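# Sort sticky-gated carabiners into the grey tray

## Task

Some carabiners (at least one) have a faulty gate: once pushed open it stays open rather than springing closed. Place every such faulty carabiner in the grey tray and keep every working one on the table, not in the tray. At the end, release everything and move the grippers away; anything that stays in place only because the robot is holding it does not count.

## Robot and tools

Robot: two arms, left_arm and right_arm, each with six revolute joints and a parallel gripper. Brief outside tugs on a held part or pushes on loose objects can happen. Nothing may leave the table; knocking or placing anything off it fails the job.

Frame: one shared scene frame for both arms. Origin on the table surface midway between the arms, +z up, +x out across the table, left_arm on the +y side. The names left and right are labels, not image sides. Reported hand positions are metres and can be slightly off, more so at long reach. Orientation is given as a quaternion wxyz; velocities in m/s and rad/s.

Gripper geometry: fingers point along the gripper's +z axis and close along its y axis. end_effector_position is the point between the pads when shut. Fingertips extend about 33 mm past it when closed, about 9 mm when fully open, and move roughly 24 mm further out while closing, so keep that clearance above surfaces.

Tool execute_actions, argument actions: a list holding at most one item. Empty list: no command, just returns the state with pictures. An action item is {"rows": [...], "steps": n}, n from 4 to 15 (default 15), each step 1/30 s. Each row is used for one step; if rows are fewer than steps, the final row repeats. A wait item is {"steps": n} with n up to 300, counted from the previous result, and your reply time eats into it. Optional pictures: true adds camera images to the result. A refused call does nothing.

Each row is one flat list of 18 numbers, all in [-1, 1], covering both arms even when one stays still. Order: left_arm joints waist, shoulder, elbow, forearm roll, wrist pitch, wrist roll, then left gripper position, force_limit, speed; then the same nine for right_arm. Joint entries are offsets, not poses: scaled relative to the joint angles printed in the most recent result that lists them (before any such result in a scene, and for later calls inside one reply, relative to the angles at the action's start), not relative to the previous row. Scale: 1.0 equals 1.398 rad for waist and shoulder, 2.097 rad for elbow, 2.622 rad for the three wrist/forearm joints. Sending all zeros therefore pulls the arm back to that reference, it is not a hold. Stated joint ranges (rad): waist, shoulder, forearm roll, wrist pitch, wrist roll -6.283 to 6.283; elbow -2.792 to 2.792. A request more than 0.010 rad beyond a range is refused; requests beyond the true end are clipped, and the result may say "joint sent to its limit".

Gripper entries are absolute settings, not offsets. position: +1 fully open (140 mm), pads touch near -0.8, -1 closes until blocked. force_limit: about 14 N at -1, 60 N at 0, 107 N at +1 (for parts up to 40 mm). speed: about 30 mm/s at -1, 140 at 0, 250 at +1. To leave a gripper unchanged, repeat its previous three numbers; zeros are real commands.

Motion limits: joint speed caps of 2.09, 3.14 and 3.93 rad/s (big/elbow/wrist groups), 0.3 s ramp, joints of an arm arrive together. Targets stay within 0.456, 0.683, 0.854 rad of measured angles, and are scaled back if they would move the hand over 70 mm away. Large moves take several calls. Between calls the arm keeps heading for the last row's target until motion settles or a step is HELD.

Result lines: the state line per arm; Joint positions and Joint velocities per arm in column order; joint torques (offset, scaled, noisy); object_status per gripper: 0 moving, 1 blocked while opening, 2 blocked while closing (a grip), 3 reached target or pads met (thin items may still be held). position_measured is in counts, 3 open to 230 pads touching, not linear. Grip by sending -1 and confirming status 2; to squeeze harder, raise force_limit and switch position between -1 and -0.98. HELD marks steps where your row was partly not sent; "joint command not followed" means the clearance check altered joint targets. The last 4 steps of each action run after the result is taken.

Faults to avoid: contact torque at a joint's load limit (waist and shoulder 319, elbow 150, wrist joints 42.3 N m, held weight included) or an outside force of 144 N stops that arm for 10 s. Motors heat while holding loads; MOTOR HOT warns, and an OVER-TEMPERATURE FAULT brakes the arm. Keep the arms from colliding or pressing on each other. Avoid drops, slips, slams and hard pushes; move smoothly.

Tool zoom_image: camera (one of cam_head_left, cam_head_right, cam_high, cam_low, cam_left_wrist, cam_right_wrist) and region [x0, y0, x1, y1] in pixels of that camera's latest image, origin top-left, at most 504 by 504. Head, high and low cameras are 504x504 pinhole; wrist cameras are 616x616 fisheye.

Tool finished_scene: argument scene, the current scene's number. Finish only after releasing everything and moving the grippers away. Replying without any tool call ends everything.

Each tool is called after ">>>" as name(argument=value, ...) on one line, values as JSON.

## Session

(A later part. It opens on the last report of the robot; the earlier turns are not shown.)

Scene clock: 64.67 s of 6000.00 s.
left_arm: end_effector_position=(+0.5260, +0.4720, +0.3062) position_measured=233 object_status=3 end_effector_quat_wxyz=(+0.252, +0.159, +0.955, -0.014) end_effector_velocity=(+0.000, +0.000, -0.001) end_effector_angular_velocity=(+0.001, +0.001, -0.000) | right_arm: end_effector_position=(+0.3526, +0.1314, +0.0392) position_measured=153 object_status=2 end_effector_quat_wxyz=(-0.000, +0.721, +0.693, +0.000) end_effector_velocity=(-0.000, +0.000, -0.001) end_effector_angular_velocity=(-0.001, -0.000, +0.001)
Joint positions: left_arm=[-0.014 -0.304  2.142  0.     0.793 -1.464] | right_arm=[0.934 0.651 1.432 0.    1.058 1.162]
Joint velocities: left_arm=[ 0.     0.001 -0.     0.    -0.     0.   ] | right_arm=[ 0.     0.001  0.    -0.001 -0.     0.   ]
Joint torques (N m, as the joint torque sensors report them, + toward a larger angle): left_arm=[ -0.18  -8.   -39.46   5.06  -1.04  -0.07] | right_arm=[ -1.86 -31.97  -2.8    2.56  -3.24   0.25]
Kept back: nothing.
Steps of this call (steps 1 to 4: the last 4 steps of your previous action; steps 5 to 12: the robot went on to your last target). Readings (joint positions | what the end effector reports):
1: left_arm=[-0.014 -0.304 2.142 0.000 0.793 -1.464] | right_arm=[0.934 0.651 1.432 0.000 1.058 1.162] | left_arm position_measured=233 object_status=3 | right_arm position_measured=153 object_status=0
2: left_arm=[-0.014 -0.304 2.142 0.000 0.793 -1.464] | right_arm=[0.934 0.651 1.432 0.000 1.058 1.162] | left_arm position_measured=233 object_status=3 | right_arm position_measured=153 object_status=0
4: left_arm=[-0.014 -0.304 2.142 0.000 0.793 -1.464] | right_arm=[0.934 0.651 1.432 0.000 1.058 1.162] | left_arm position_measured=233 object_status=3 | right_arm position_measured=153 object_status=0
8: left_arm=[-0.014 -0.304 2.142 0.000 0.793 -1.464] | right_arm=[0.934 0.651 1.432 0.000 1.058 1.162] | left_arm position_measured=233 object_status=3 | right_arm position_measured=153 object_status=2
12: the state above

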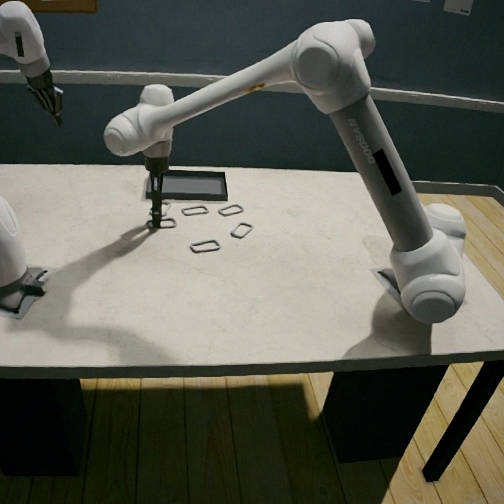

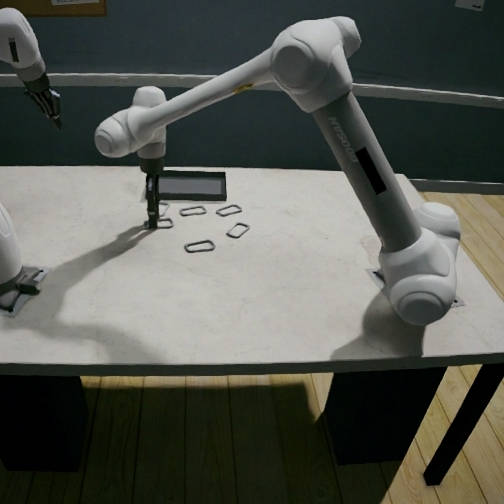

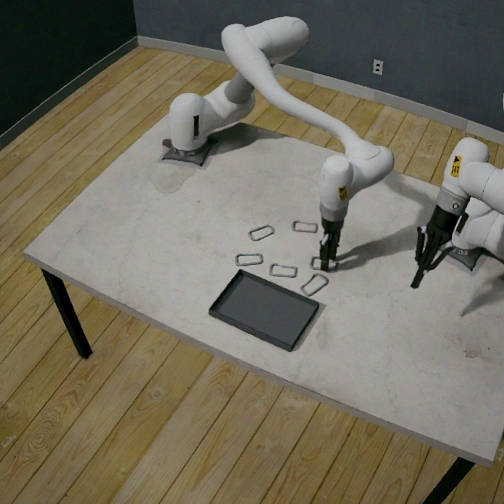

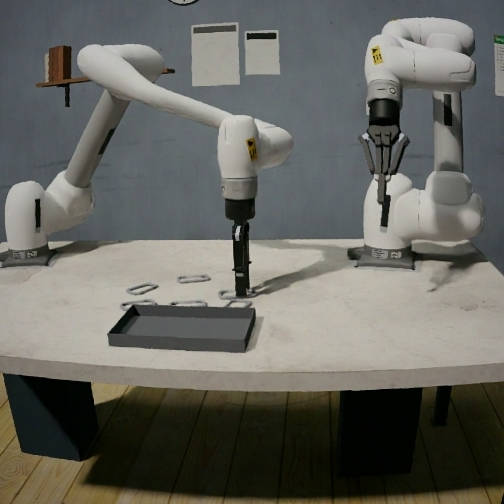

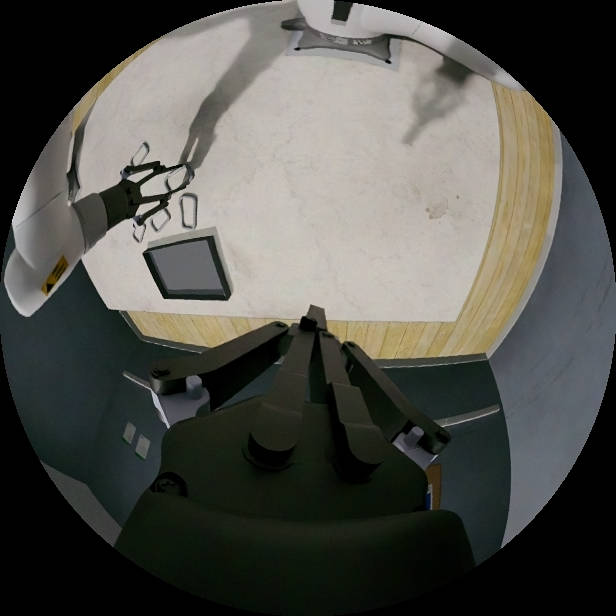

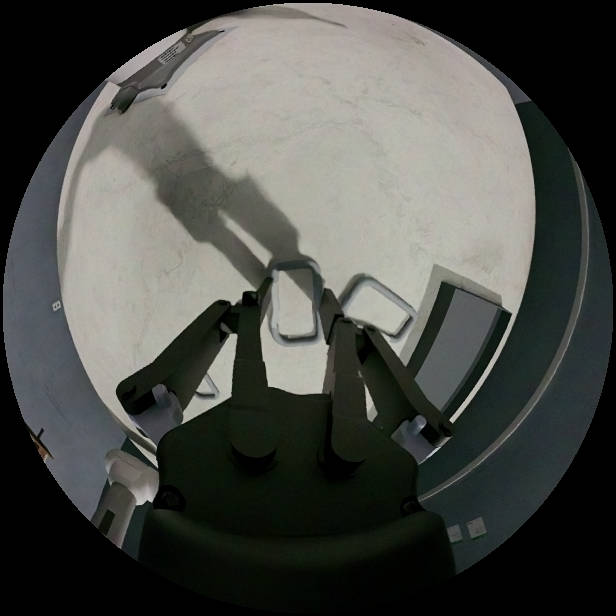

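>>> execute_actions(actions=[{"rows":[[0,0,0,0,0,0,-0.9,0,1,0,0,0,0,0,0,0,0,0.5],[0,0,0,0,0,0,-0.9,0,1,0,0,0,0,0,0,0,0,0.5],[0,0,0,0,0,0,-0.9,0,1,0,0,0,0,0,0,0,0,0.5],[0,0,0,0,0,0,-0.9,0,1,0,0,0,0,0,0,0,0,0.5],[0,0,0,0,0,0,-0.9,0,1,0,0,0,0,0,0,0,0,0.5],[0,0,0,0,0,0,-0.9,0,1,-0.003,-0.011,0.0105,0,-0.0025,-0.002,0,0,0.5]],"steps":15}])

>>> execute_actions(actions=[{"steps":8}], pictures=true)

>>> zoom_image(camera="cam_right_wrist", region=[200,200,400,400])

Scene clock: 65.47 s of 6000.00 s.
left_arm: end_effector_position=(+0.5260, +0.4720, +0.3062) position_measured=233 object_status=3 end_effector_quat_wxyz=(+0.252, +0.159, +0.955, -0.014) end_effector_velocity=(+0.000, -0.001, -0.000) end_effector_angular_velocity=(-0.002, +0.001, +0.001) | right_arm: end_effector_position=(+0.3518, +0.1225, +0.0410) position_measured=129 object_status=0 end_effector_quat_wxyz=(+0.000, +0.721, +0.693, -0.000) end_effector_velocity=(-0.000, -0.016, +0.006) end_effector_angular_velocity=(+0.004, -0.002, +0.001)
Joint positions: left_arm=[-0.014 -0.304  2.142  0.     0.793 -1.464] | right_arm=[0.93  0.638 1.451 0.    1.053 1.157]
Joint velocities: left_arm=[-0.001  0.001 -0.    -0.001 -0.    -0.002] | right_arm=[-0.007 -0.028  0.036 -0.001 -0.012 -0.008]
Joint torques (N m, as the joint torque sensors report them, + toward a larger angle): left_arm=[ -0.19  -8.16 -39.57   5.12  -1.01   0.05] | right_arm=[   0.08 -100.05  -36.09    4.18   -0.49   -0.34]
Steps of this call (steps 1 to 13: the robot went on to your last target; steps 14 to 24: the first 11 steps of this action). Readings (joint positions | what the end effector reports):
14: left_arm=[-0.014 -0.304 2.142 0.000 0.793 -1.464] | right_arm=[0.934 0.651 1.432 0.000 1.058 1.162] | left_arm position_measured=233 object_status=3 | right_arm position_measured=153 object_status=0
15: left_arm=[-0.014 -0.304 2.142 0.000 0.793 -1.464] | right_arm=[0.934 0.651 1.432 0.000 1.058 1.162] | left_arm position_measured=233 object_status=3 | right_arm position_measured=153 object_status=0
17: left_arm=[-0.014 -0.304 2.142 0.000 0.793 -1.464] | right_arm=[0.934 0.652 1.433 0.000 1.058 1.162] | left_arm position_measured=233 object_status=3 | right_arm position_measured=131 object_status=0
21: left_arm=[-0.014 -0.304 2.142 0.000 0.793 -1.464] | right_arm=[0.932 0.645 1.442 0.000 1.055 1.160] | left_arm position_measured=233 object_status=3 | right_arm position_measured=129 object_status=0
24: the state above

Scene clock: 65.73 s of 6000.00 s.
left_arm: end_effector_position=(+0.5260, +0.4720, +0.3062) position_measured=233 object_status=3 end_effector_quat_wxyz=(+0.252, +0.159, +0.955, -0.014) end_effector_velocity=(+0.000, +0.000, +0.000) end_effector_angular_velocity=(+0.001, -0.000, -0.001) | right_arm: end_effector_position=(+0.3517, +0.1214, +0.0416) position_measured=129 object_status=3 end_effector_quat_wxyz=(-0.000, +0.721, +0.693, +0.000) end_effector_velocity=(+0.000, -0.000, +0.001) end_effector_angular_velocity=(+0.001, -0.000, -0.000)
Joint positions: left_arm=[-0.014 -0.304  2.142  0.     0.793 -1.464] | right_arm=[0.929 0.636 1.454 0.    1.052 1.157]
Joint velocities: left_arm=[-0.     0.    -0.     0.    -0.     0.001] | right_arm=[-0.001 -0.001  0.001  0.    -0.    -0.001]
Joint torques (N m, as the joint torque sensors report them, + toward a larger angle): left_arm=[ -0.08  -8.43 -39.56   5.13  -1.14   0.09] | right_arm=[  2.72 -97.59 -34.56   3.69  -0.26  -0.14]
Kept back: nothing.
Steps of this call (steps 1 to 4: the last 4 steps of your previous action; steps 5 to 8: the robot went on to your last target). Readings (joint positions | what the end effector reports):
1: left_arm=[-0.014 -0.304 2.142 0.000 0.793 -1.464] | right_arm=[0.930 0.637 1.452 0.000 1.052 1.157] | left_arm position_measured=233 object_status=3 | right_arm position_measured=129 object_status=0
2: left_arm=[-0.014 -0.304 2.142 0.000 0.793 -1.464] | right_arm=[0.930 0.637 1.453 0.000 1.052 1.157] | left_arm position_measured=233 object_status=3 | right_arm position_measured=129 object_status=0
4: left_arm=[-0.014 -0.304 2.142 0.000 0.793 -1.464] | right_arm=[0.929 0.636 1.453 0.000 1.052 1.157] | left_arm position_measured=233 object_status=3 | right_arm position_measured=129 object_status=3
8: the state above

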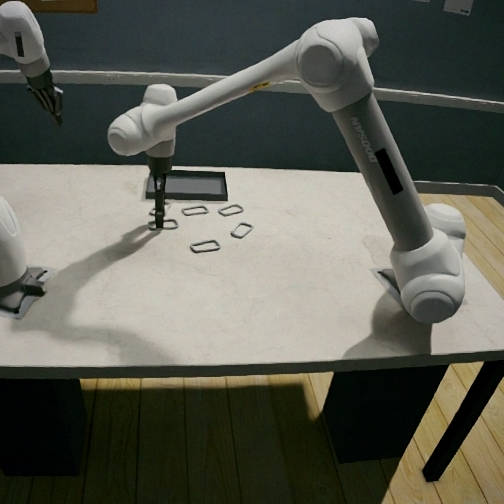

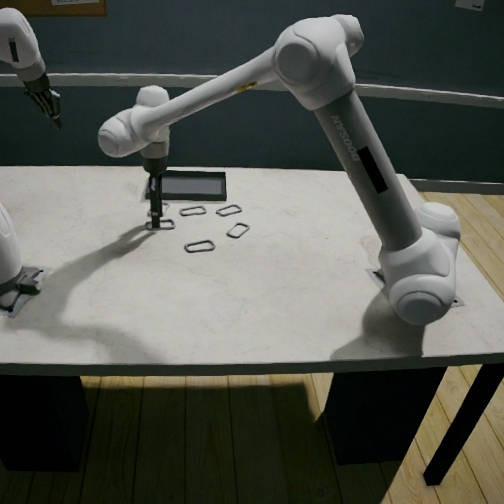

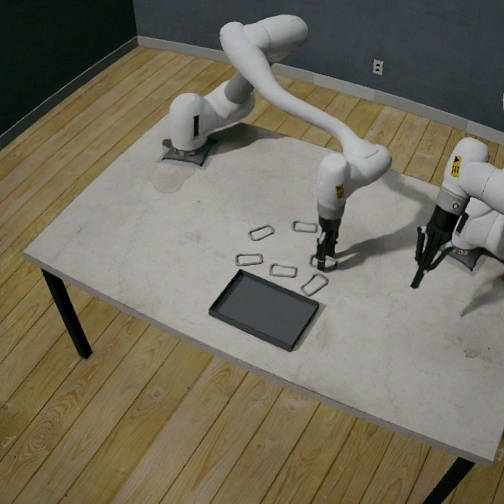

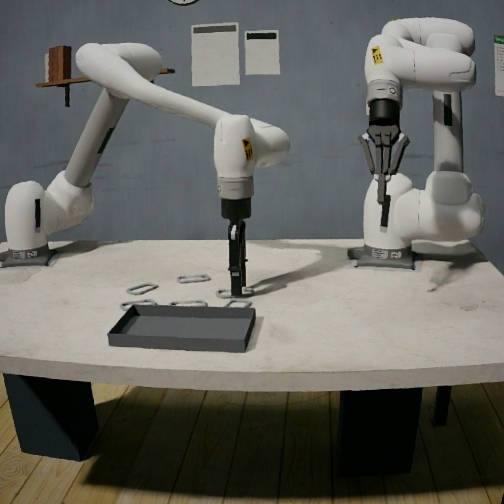

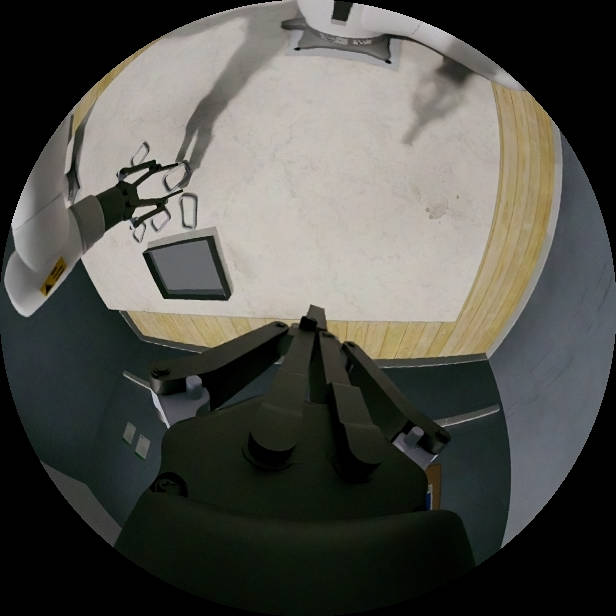

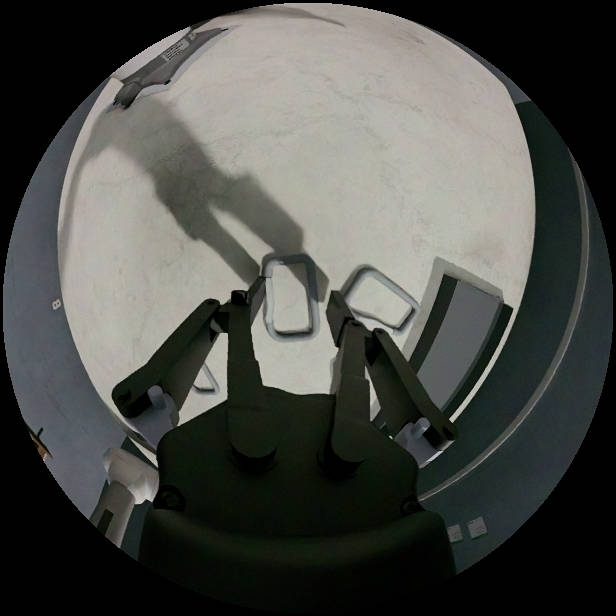

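Region (200, 200, 400, 400) of cam_right_wrist's 616x616 image, scaled by 2.520, with more detail than that image has.

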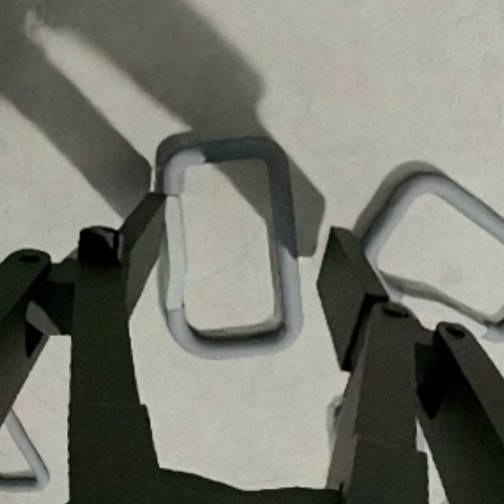

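>>> execute_actions(actions=[{"rows":[[0,0,0,0,0,0,-0.9,0,1,0.0046,-0.0024,0.0023,0,-0.0005,0.0025,0,0,0.5],[0,0,0,0,0,0,-0.9,0,1,0.0046,-0.0024,0.0023,0,-0.0005,0.0025,0,0,0.5],[0,0,0,0,0,0,-0.9,0,1,0.0046,-0.0024,0.0023,0,-0.0005,0.0025,0,0,0.5],[0,0,0,0,0,0,-0.9,0,1,0.0046,-0.0024,0.0023,0,-0.0005,0.0025,0,0,0.5],[0,0,0,0,0,0,-0.9,0,1,0.0046,-0.0009,0.0031,0,-0.0019,0.0025,0,0,0.5]],"steps":12}])

>>> execute_actions(actions=[{"steps":8}], pictures=true)

>>> zoom_image(camera="cam_right_wrist", region=[200,200,400,400])

Scene clock: 66.23 s of 6000.00 s.
left_arm: end_effector_position=(+0.5260, +0.4720, +0.3062) position_measured=233 object_status=3 end_effector_quat_wxyz=(+0.252, +0.159, +0.955, -0.014) end_effector_velocity=(-0.000, -0.001, -0.000) end_effector_angular_velocity=(+0.001, -0.000, -0.002) | right_arm: end_effector_position=(+0.3463, +0.1216, +0.0407) position_measured=129 object_status=3 end_effector_quat_wxyz=(-0.000, +0.721, +0.693, +0.000) end_effector_velocity=(-0.005, +0.000, -0.011) end_effector_angular_velocity=(-0.002, +0.001, +0.000)
Joint positions: left_arm=[-0.014 -0.304  2.142  0.     0.793 -1.464] | right_arm=[0.935 0.634 1.46  0.    1.048 1.163]
Joint velocities: left_arm=[-0.002  0.     0.     0.001 -0.    -0.   ] | right_arm=[ 0.005  0.007  0.01  -0.    -0.016  0.005]
Joint torques (N m, as the joint torque sensors report them, + toward a larger angle): left_arm=[ -0.54  -7.41 -39.24   5.06  -0.98   0.02] | right_arm=[  3.78 -98.5  -33.56   3.99   0.26  -0.41]
Steps of this call (steps 1 to 7: the robot went on to your last target; steps 8 to 15: the first 8 steps of this action). Readings (joint positions | what the end effector reports):
8: left_arm=[-0.014 -0.304 2.142 0.000 0.793 -1.464] | right_arm=[0.929 0.636 1.454 0.000 1.052 1.157] | left_arm position_measured=233 object_status=3 | right_arm position_measured=129 object_status=3
9: left_arm=[-0.014 -0.304 2.142 0.000 0.793 -1.464] | right_arm=[0.930 0.635 1.455 0.000 1.051 1.157] | left_arm position_measured=233 object_status=3 | right_arm position_measured=129 object_status=3
11: left_arm=[-0.014 -0.304 2.142 0.000 0.793 -1.464] | right_arm=[0.933 0.633 1.457 0.000 1.051 1.161] | left_arm position_measured=233 object_status=3 | right_arm position_measured=129 object_status=3
15: the state above

Scene clock: 66.50 s of 6000.00 s.
left_arm: end_effector_position=(+0.5260, +0.4720, +0.3062) position_measured=233 object_status=3 end_effector_quat_wxyz=(+0.252, +0.159, +0.955, -0.014) end_effector_velocity=(+0.000, -0.001, -0.001) end_effector_angular_velocity=(+0.000, +0.001, -0.002) | right_arm: end_effector_position=(+0.3458, +0.1216, +0.0396) position_measured=129 object_status=3 end_effector_quat_wxyz=(-0.000, +0.721, +0.693, -0.000) end_effector_velocity=(-0.000, +0.000, +0.000) end_effector_angular_velocity=(+0.001, -0.000, -0.000)
Joint positions: left_arm=[-0.014 -0.304  2.142  0.     0.793 -1.464] | right_arm=[0.936 0.635 1.46  0.    1.047 1.163]
Joint velocities: left_arm=[-0.001  0.001  0.    -0.    -0.     0.001] | right_arm=[ 0.    -0.    -0.    -0.    -0.001  0.001]
Joint torques (N m, as the joint torque sensors report them, + toward a larger angle): left_arm=[ -0.55  -7.61 -39.6    5.17  -1.07   0.19] | right_arm=[   2.81 -100.42  -34.86    3.98   -0.19   -0.06]
Kept back: nothing.
Steps of this call (steps 1 to 4: the last 4 steps of your previous action; steps 5 to 8: the robot went on to your last target). Readings (joint positions | what the end effector reports):
1: left_arm=[-0.014 -0.304 2.142 0.000 0.793 -1.464] | right_arm=[0.935 0.634 1.460 0.000 1.047 1.163] | left_arm position_measured=233 object_status=3 | right_arm position_measured=129 object_status=3
2: left_arm=[-0.014 -0.304 2.142 0.000 0.793 -1.464] | right_arm=[0.935 0.634 1.460 0.000 1.047 1.163] | left_arm position_measured=233 object_status=3 | right_arm position_measured=129 object_status=3
4: left_arm=[-0.014 -0.304 2.142 0.000 0.793 -1.464] | right_arm=[0.936 0.634 1.460 0.000 1.047 1.163] | left_arm position_measured=233 object_status=3 | right_arm position_measured=129 object_status=3
8: the state above

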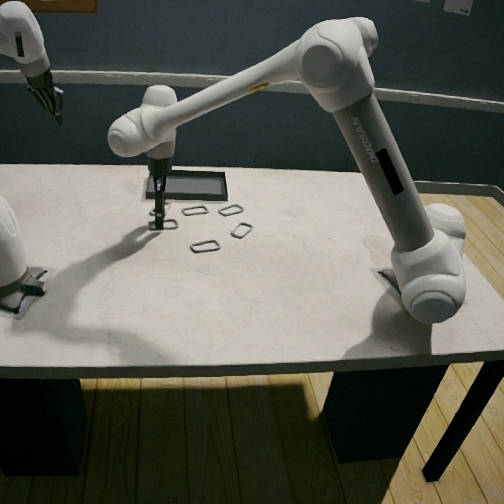

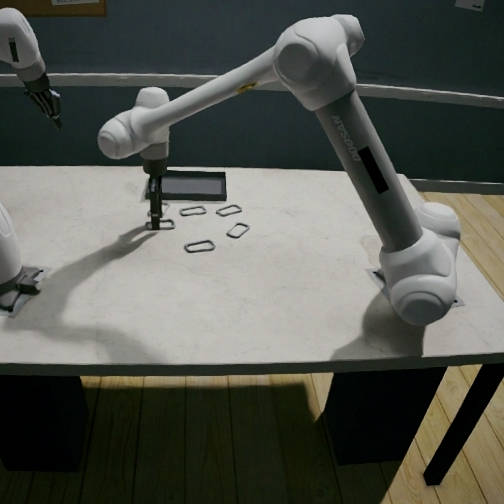

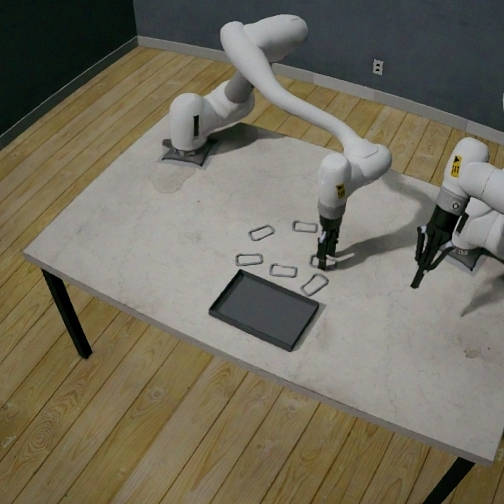

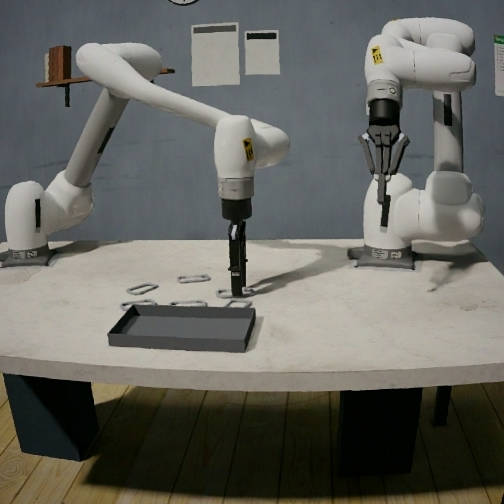

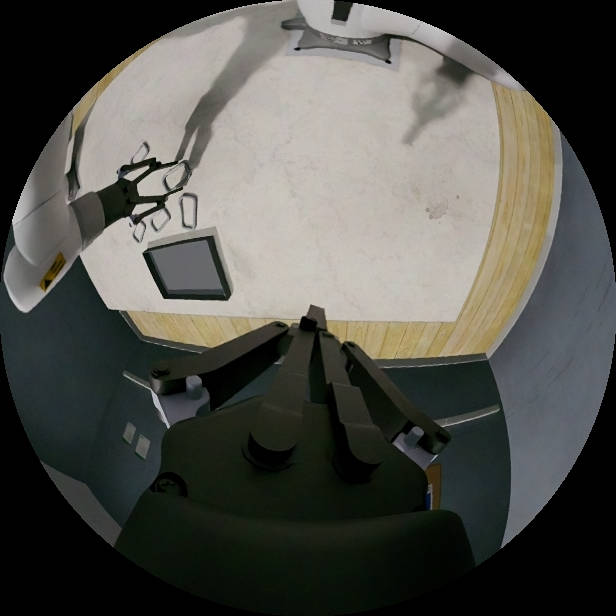

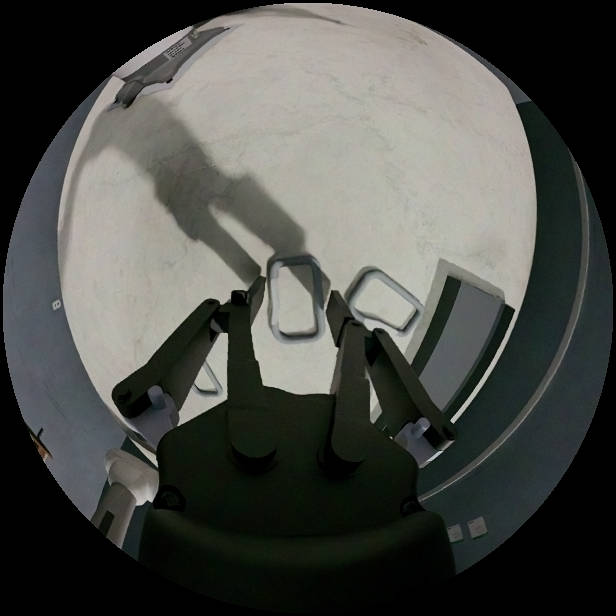

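Region (200, 200, 400, 400) of cam_right_wrist's 616x616 image, scaled by 2.520, with more detail than that image has.

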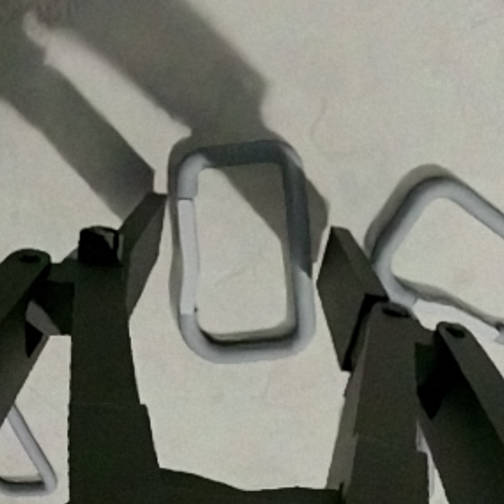

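Gate now starts ~198, at the tip line. Close.

>>> execute_actions(actions=[{"rows":[[0,0,0,0,0,0,-0.9,0,1,0,0.0006,0.0003,0,-0.0005,0,-0.45,-0.6,-0.5]],"steps":15}])

>>> execute_actions(actions=[{"steps":15}], pictures=true)

>>> zoom_image(camera="cam_right_wrist", region=[200,200,400,400])

Scene clock: 67.00 s of 6000.00 s.
left_arm: end_effector_position=(+0.5260, +0.4720, +0.3062) position_measured=233 object_status=3 end_effector_quat_wxyz=(+0.252, +0.159, +0.955, -0.014) end_effector_velocity=(+0.000, +0.000, -0.000) end_effector_angular_velocity=(-0.001, +0.000, +0.001) | right_arm: end_effector_position=(+0.3458, +0.1218, +0.0389) position_measured=150 object_status=0 end_effector_quat_wxyz=(-0.000, +0.721, +0.693, +0.000) end_effector_velocity=(+0.000, -0.000, -0.001) end_effector_angular_velocity=(-0.001, +0.001, +0.001)
Joint positions: left_arm=[-0.014 -0.304  2.142  0.     0.793 -1.464] | right_arm=[0.936 0.635 1.461 0.    1.046 1.163]
Joint velocities: left_arm=[ 0.     0.    -0.    -0.001  0.    -0.   ] | right_arm=[-0.     0.001  0.     0.    -0.    -0.001]
Joint torques (N m, as the joint torque sensors report them, + toward a larger angle): left_arm=[  0.54  -7.08 -39.58   5.11  -1.03   0.04] | right_arm=[ -0.71 -50.09 -11.03   3.22  -2.34   0.25]
Steps of this call (steps 1 to 4: the robot went on to your last target; steps 5 to 15: the first 11 steps of this action). Readings (joint positions | what the end effector reports):
5: left_arm=[-0.014 -0.304 2.142 0.000 0.793 -1.464] | right_arm=[0.936 0.635 1.460 0.000 1.047 1.163] | left_arm position_measured=233 object_status=3 | right_arm position_measured=129 object_status=0
6: left_arm=[-0.014 -0.304 2.142 0.000 0.793 -1.464] | right_arm=[0.936 0.635 1.460 0.000 1.046 1.163] | left_arm position_measured=233 object_status=3 | right_arm position_measured=130 object_status=0
8: left_arm=[-0.014 -0.304 2.142 0.000 0.793 -1.464] | right_arm=[0.936 0.635 1.461 0.000 1.046 1.163] | left_arm position_measured=233 object_status=3 | right_arm position_measured=139 object_status=0
12: left_arm=[-0.014 -0.304 2.142 0.000 0.793 -1.464] | right_arm=[0.936 0.635 1.461 0.000 1.046 1.163] | left_arm position_measured=233 object_status=3 | right_arm position_measured=150 object_status=0
15: the state above

Scene clock: 67.50 s of 6000.00 s.
left_arm: end_effector_position=(+0.5260, +0.4720, +0.3062) position_measured=233 object_status=3 end_effector_quat_wxyz=(+0.252, +0.159, +0.955, -0.014) end_effector_velocity=(-0.000, +0.000, +0.001) end_effector_angular_velocity=(-0.001, -0.001, +0.002) | right_arm: end_effector_position=(+0.3458, +0.1216, +0.0387) position_measured=150 object_status=2 end_effector_quat_wxyz=(-0.000, +0.721, +0.693, -0.000) end_effector_velocity=(+0.000, +0.000, +0.001) end_effector_angular_velocity=(+0.001, -0.001, +0.001)
Joint positions: left_arm=[-0.014 -0.304  2.142  0.     0.793 -1.464] | right_arm=[0.936 0.635 1.461 0.    1.045 1.163]
Joint velocities: left_arm=[ 0.001 -0.001 -0.     0.     0.    -0.002] | right_arm=[ 0.    -0.002  0.    -0.    -0.    -0.   ]
Joint torques (N m, as the joint torque sensors report them, + toward a larger angle): left_arm=[ -0.94  -7.48 -39.64   5.15  -1.06   0.04] | right_arm=[  0.34 -39.95  -4.86   3.31  -1.53  -0.13]
Kept back: nothing.
Steps of this call (steps 1 to 4: the last 4 steps of your previous action; steps 5 to 15: the robot went on to your last target). Readings (joint positions | what the end effector reports):
1: left_arm=[-0.014 -0.304 2.142 0.000 0.793 -1.464] | right_arm=[0.936 0.635 1.461 0.000 1.046 1.163] | left_arm position_measured=233 object_status=3 | right_arm position_measured=150 object_status=0
2: left_arm=[-0.014 -0.304 2.142 0.000 0.793 -1.464] | right_arm=[0.936 0.635 1.461 0.000 1.045 1.163] | left_arm position_measured=233 object_status=3 | right_arm position_measured=150 object_status=0
4: left_arm=[-0.014 -0.304 2.142 0.000 0.793 -1.464] | right_arm=[0.936 0.635 1.461 0.000 1.045 1.163] | left_arm position_measured=233 object_status=3 | right_arm position_measured=150 object_status=2
8: left_arm=[-0.014 -0.304 2.142 0.000 0.793 -1.464] | right_arm=[0.936 0.635 1.461 0.000 1.045 1.163] | left_arm position_measured=233 object_status=3 | right_arm position_measured=150 object_status=2
15: the state above
All arms were judged still, so your last target was given up. Only a new action makes them travel on or press farther. Fingers that are still opening or closing keep moving.

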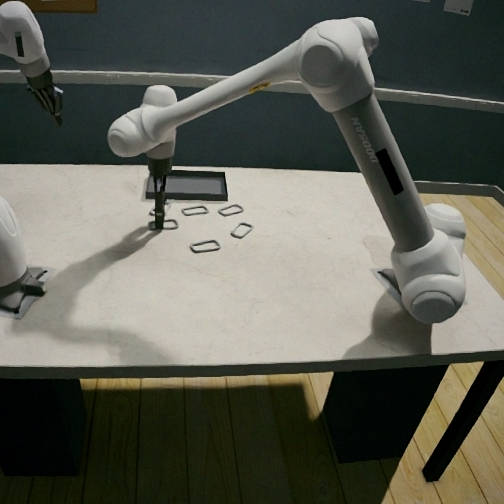

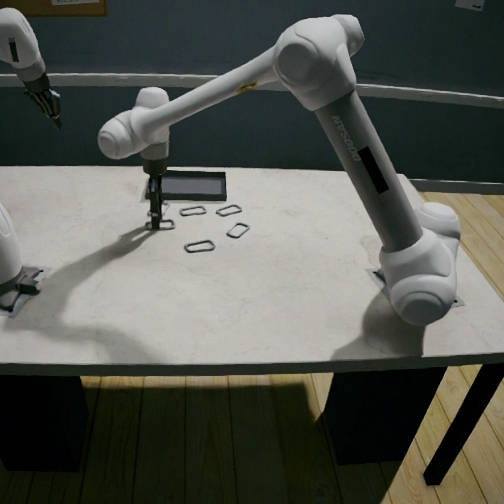

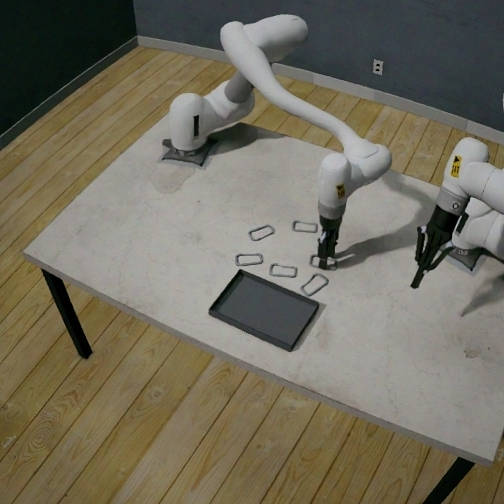

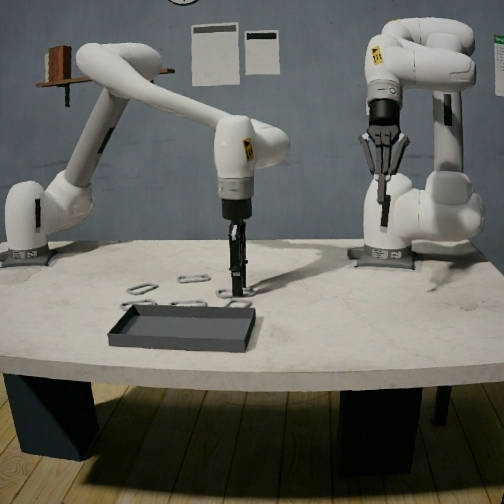

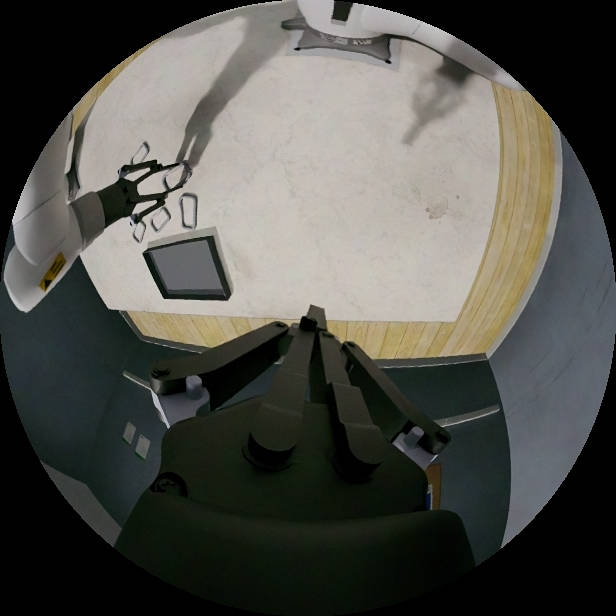

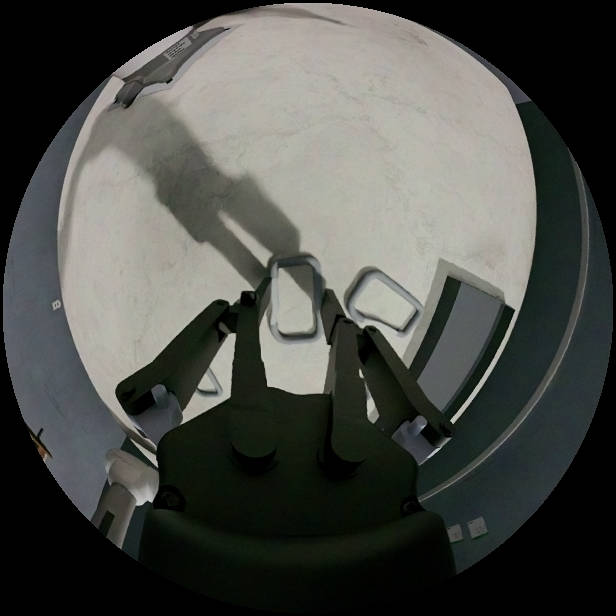

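Region (200, 200, 400, 400) of cam_right_wrist's 616x616 image, scaled by 2.520, with more detail than that image has.

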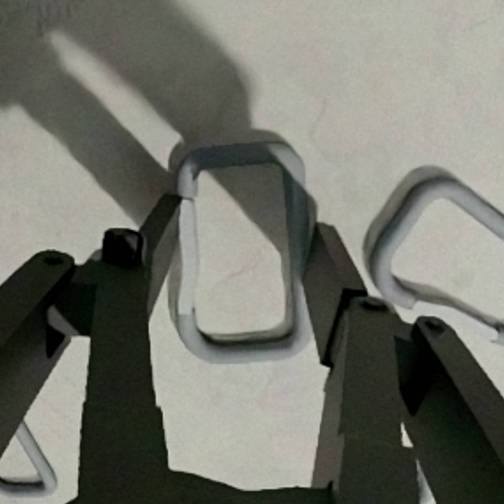

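>>> execute_actions(actions=[{"rows":[[0,0,0,0,0,0,-0.9,0,1,0,-0.0004,-0.0002,0,0.0004,0,-0.46,-0.5,-0.8],[0,0,0,0,0,0,-0.9,0,1,0,-0.0004,-0.0002,0,0.0004,0,-0.46,-0.5,-0.8],[0,0,0,0,0,0,-0.9,0,1,0,-0.0004,-0.0002,0,0.0004,0,-0.46,-0.5,-0.8],[0,0,0,0,0,0,-0.9,0,1,0,-0.0004,-0.0002,0,0.0004,0,-0.46,-0.5,-0.8],[0,0,0,0,0,0,-0.9,0,1,0,-0.0008,-0.0004,0,0.0008,0,-0.46,-0.5,-0.8]],"steps":15}])

>>> execute_actions(actions=[{"steps":12}], pictures=true)

>>> zoom_image(camera="cam_right_wrist", region=[200,200,400,400])

Scene clock: 68.07 s of 6000.00 s.
left_arm: end_effector_position=(+0.5260, +0.4720, +0.3062) position_measured=233 object_status=3 end_effector_quat_wxyz=(+0.252, +0.159, +0.955, -0.014) end_effector_velocity=(+0.000, -0.000, -0.000) end_effector_angular_velocity=(+0.001, +0.000, -0.001) | right_arm: end_effector_position=(+0.3457, +0.1216, +0.0399) position_measured=159 object_status=0 end_effector_quat_wxyz=(-0.000, +0.721, +0.693, -0.000) end_effector_velocity=(+0.001, +0.000, +0.003) end_effector_angular_velocity=(+0.001, -0.001, +0.001)
Joint positions: left_arm=[-0.014 -0.304  2.142  0.     0.793 -1.464] | right_arm=[0.936 0.634 1.46  0.    1.048 1.163]
Joint velocities: left_arm=[-0.     0.001 -0.     0.    -0.     0.   ] | right_arm=[-0.    -0.002 -0.002 -0.001  0.003 -0.001]
Joint torques (N m, as the joint torque sensors report them, + toward a larger angle): left_arm=[ -0.14  -7.74 -39.67   5.13  -1.02   0.1 ] | right_arm=[ -7.21 -32.77   1.3   -0.18  -1.7   -0.19]
Steps of this call (steps 1 to 6: nothing new was sent; steps 7 to 17: the first 11 steps of this action). Readings (joint positions | what the end effector reports):
7: left_arm=[-0.014 -0.304 2.142 0.000 0.793 -1.464] | right_arm=[0.936 0.635 1.461 0.000 1.045 1.163] | left_arm position_measured=233 object_status=3 | right_arm position_measured=150 object_status=0
8: left_arm=[-0.014 -0.304 2.142 0.000 0.793 -1.464] | right_arm=[0.936 0.635 1.461 0.000 1.045 1.163] | left_arm position_measured=233 object_status=3 | right_arm position_measured=150 object_status=0
10: left_arm=[-0.014 -0.304 2.142 0.000 0.793 -1.464] | right_arm=[0.936 0.635 1.461 0.000 1.046 1.163] | left_arm position_measured=233 object_status=3 | right_arm position_measured=150 object_status=0
14: left_arm=[-0.014 -0.304 2.142 0.000 0.793 -1.464] | right_arm=[0.936 0.635 1.460 0.000 1.047 1.163] | left_arm position_measured=233 object_status=3 | right_arm position_measured=153 object_status=0
17: the state above

Scene clock: 68.47 s of 6000.00 s.
left_arm: end_effector_position=(+0.5260, +0.4720, +0.3062) position_measured=233 object_status=3 end_effector_quat_wxyz=(+0.252, +0.159, +0.955, -0.014) end_effector_velocity=(+0.000, -0.000, -0.000) end_effector_angular_velocity=(-0.000, +0.001, -0.000) | right_arm: end_effector_position=(+0.3457, +0.1216, +0.0400) position_measured=162 object_status=2 end_effector_quat_wxyz=(-0.000, +0.721, +0.693, -0.000) end_effector_velocity=(+0.000, +0.000, +0.001) end_effector_angular_velocity=(+0.001, -0.001, +0.000)
Joint positions: left_arm=[-0.014 -0.304  2.142  0.     0.793 -1.464] | right_arm=[0.936 0.634 1.46  0.    1.048 1.163]
Joint velocities: left_arm=[-0.     0.001  0.    -0.    -0.    -0.   ] | right_arm=[ 0.    -0.001 -0.    -0.     0.    -0.   ]
Joint torques (N m, as the joint torque sensors report them, + toward a larger angle): left_arm=[ -0.11  -7.7  -39.4    5.12  -1.08   0.  ] | right_arm=[ -6.82 -34.03  -0.89  -0.5   -1.41  -0.11]
Kept back: nothing.
Steps of this call (steps 1 to 4: the last 4 steps of your previous action; steps 5 to 12: the robot went on to your last target). Readings (joint positions | what the end effector reports):
1: left_arm=[-0.014 -0.304 2.142 0.000 0.793 -1.464] | right_arm=[0.936 0.634 1.460 0.000 1.048 1.163] | left_arm position_measured=233 object_status=3 | right_arm position_measured=161 object_status=0
2: left_arm=[-0.014 -0.304 2.142 0.000 0.793 -1.464] | right_arm=[0.936 0.634 1.460 0.000 1.048 1.163] | left_arm position_measured=233 object_status=3 | right_arm position_measured=162 object_status=0
4: left_arm=[-0.014 -0.304 2.142 0.000 0.793 -1.464] | right_arm=[0.936 0.634 1.460 0.000 1.048 1.163] | left_arm position_measured=233 object_status=3 | right_arm position_measured=162 object_status=0
8: left_arm=[-0.014 -0.304 2.142 0.000 0.793 -1.464] | right_arm=[0.936 0.634 1.460 0.000 1.048 1.163] | left_arm position_measured=233 object_status=3 | right_arm position_measured=162 object_status=2
12: the state above

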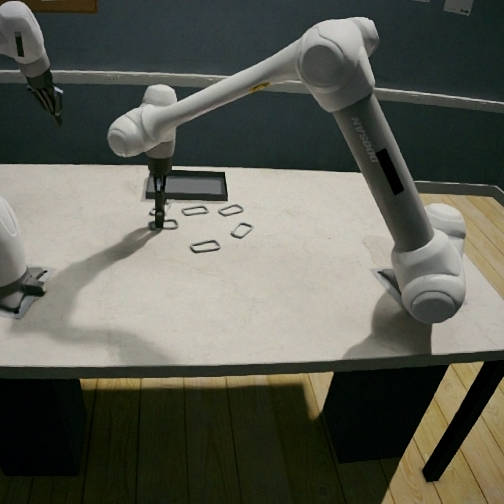

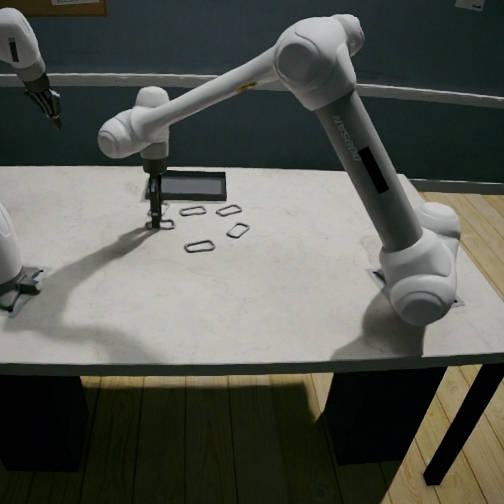

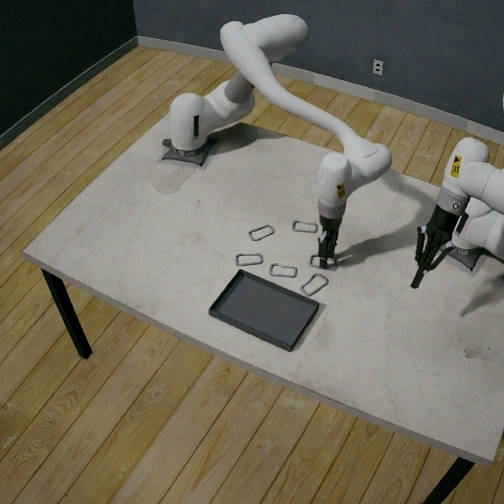

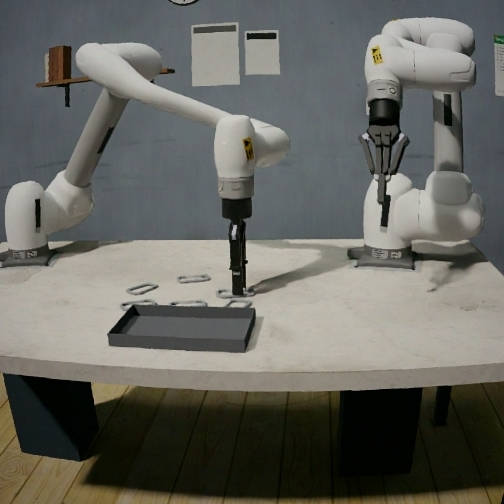

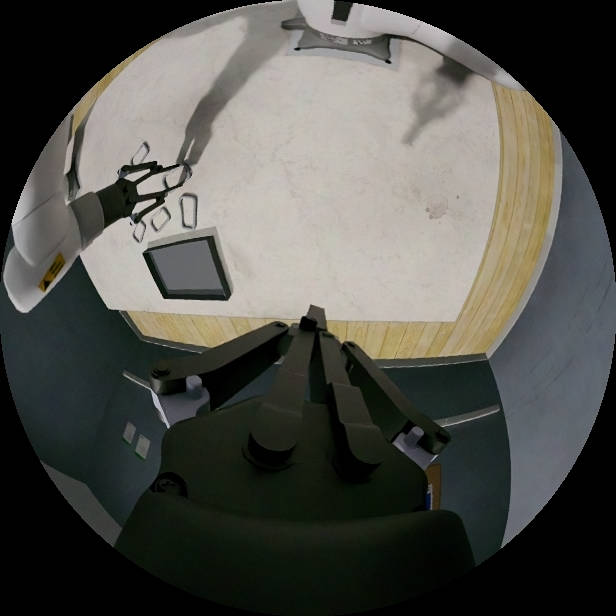

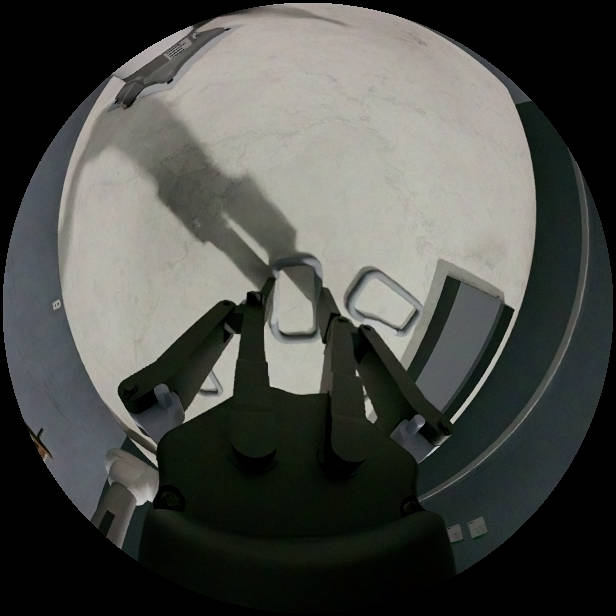

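Region (200, 200, 400, 400) of cam_right_wrist's 616x616 image, scaled by 2.520, with more detail than that image has.

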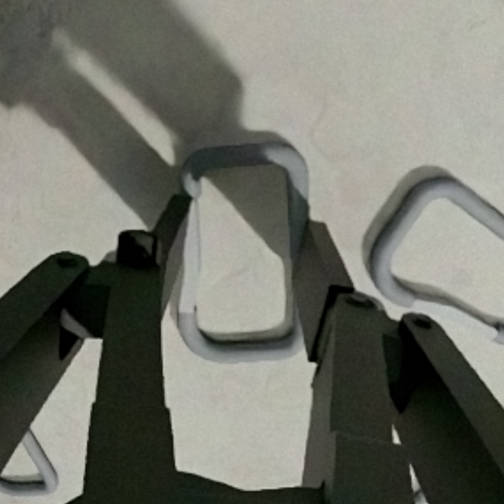

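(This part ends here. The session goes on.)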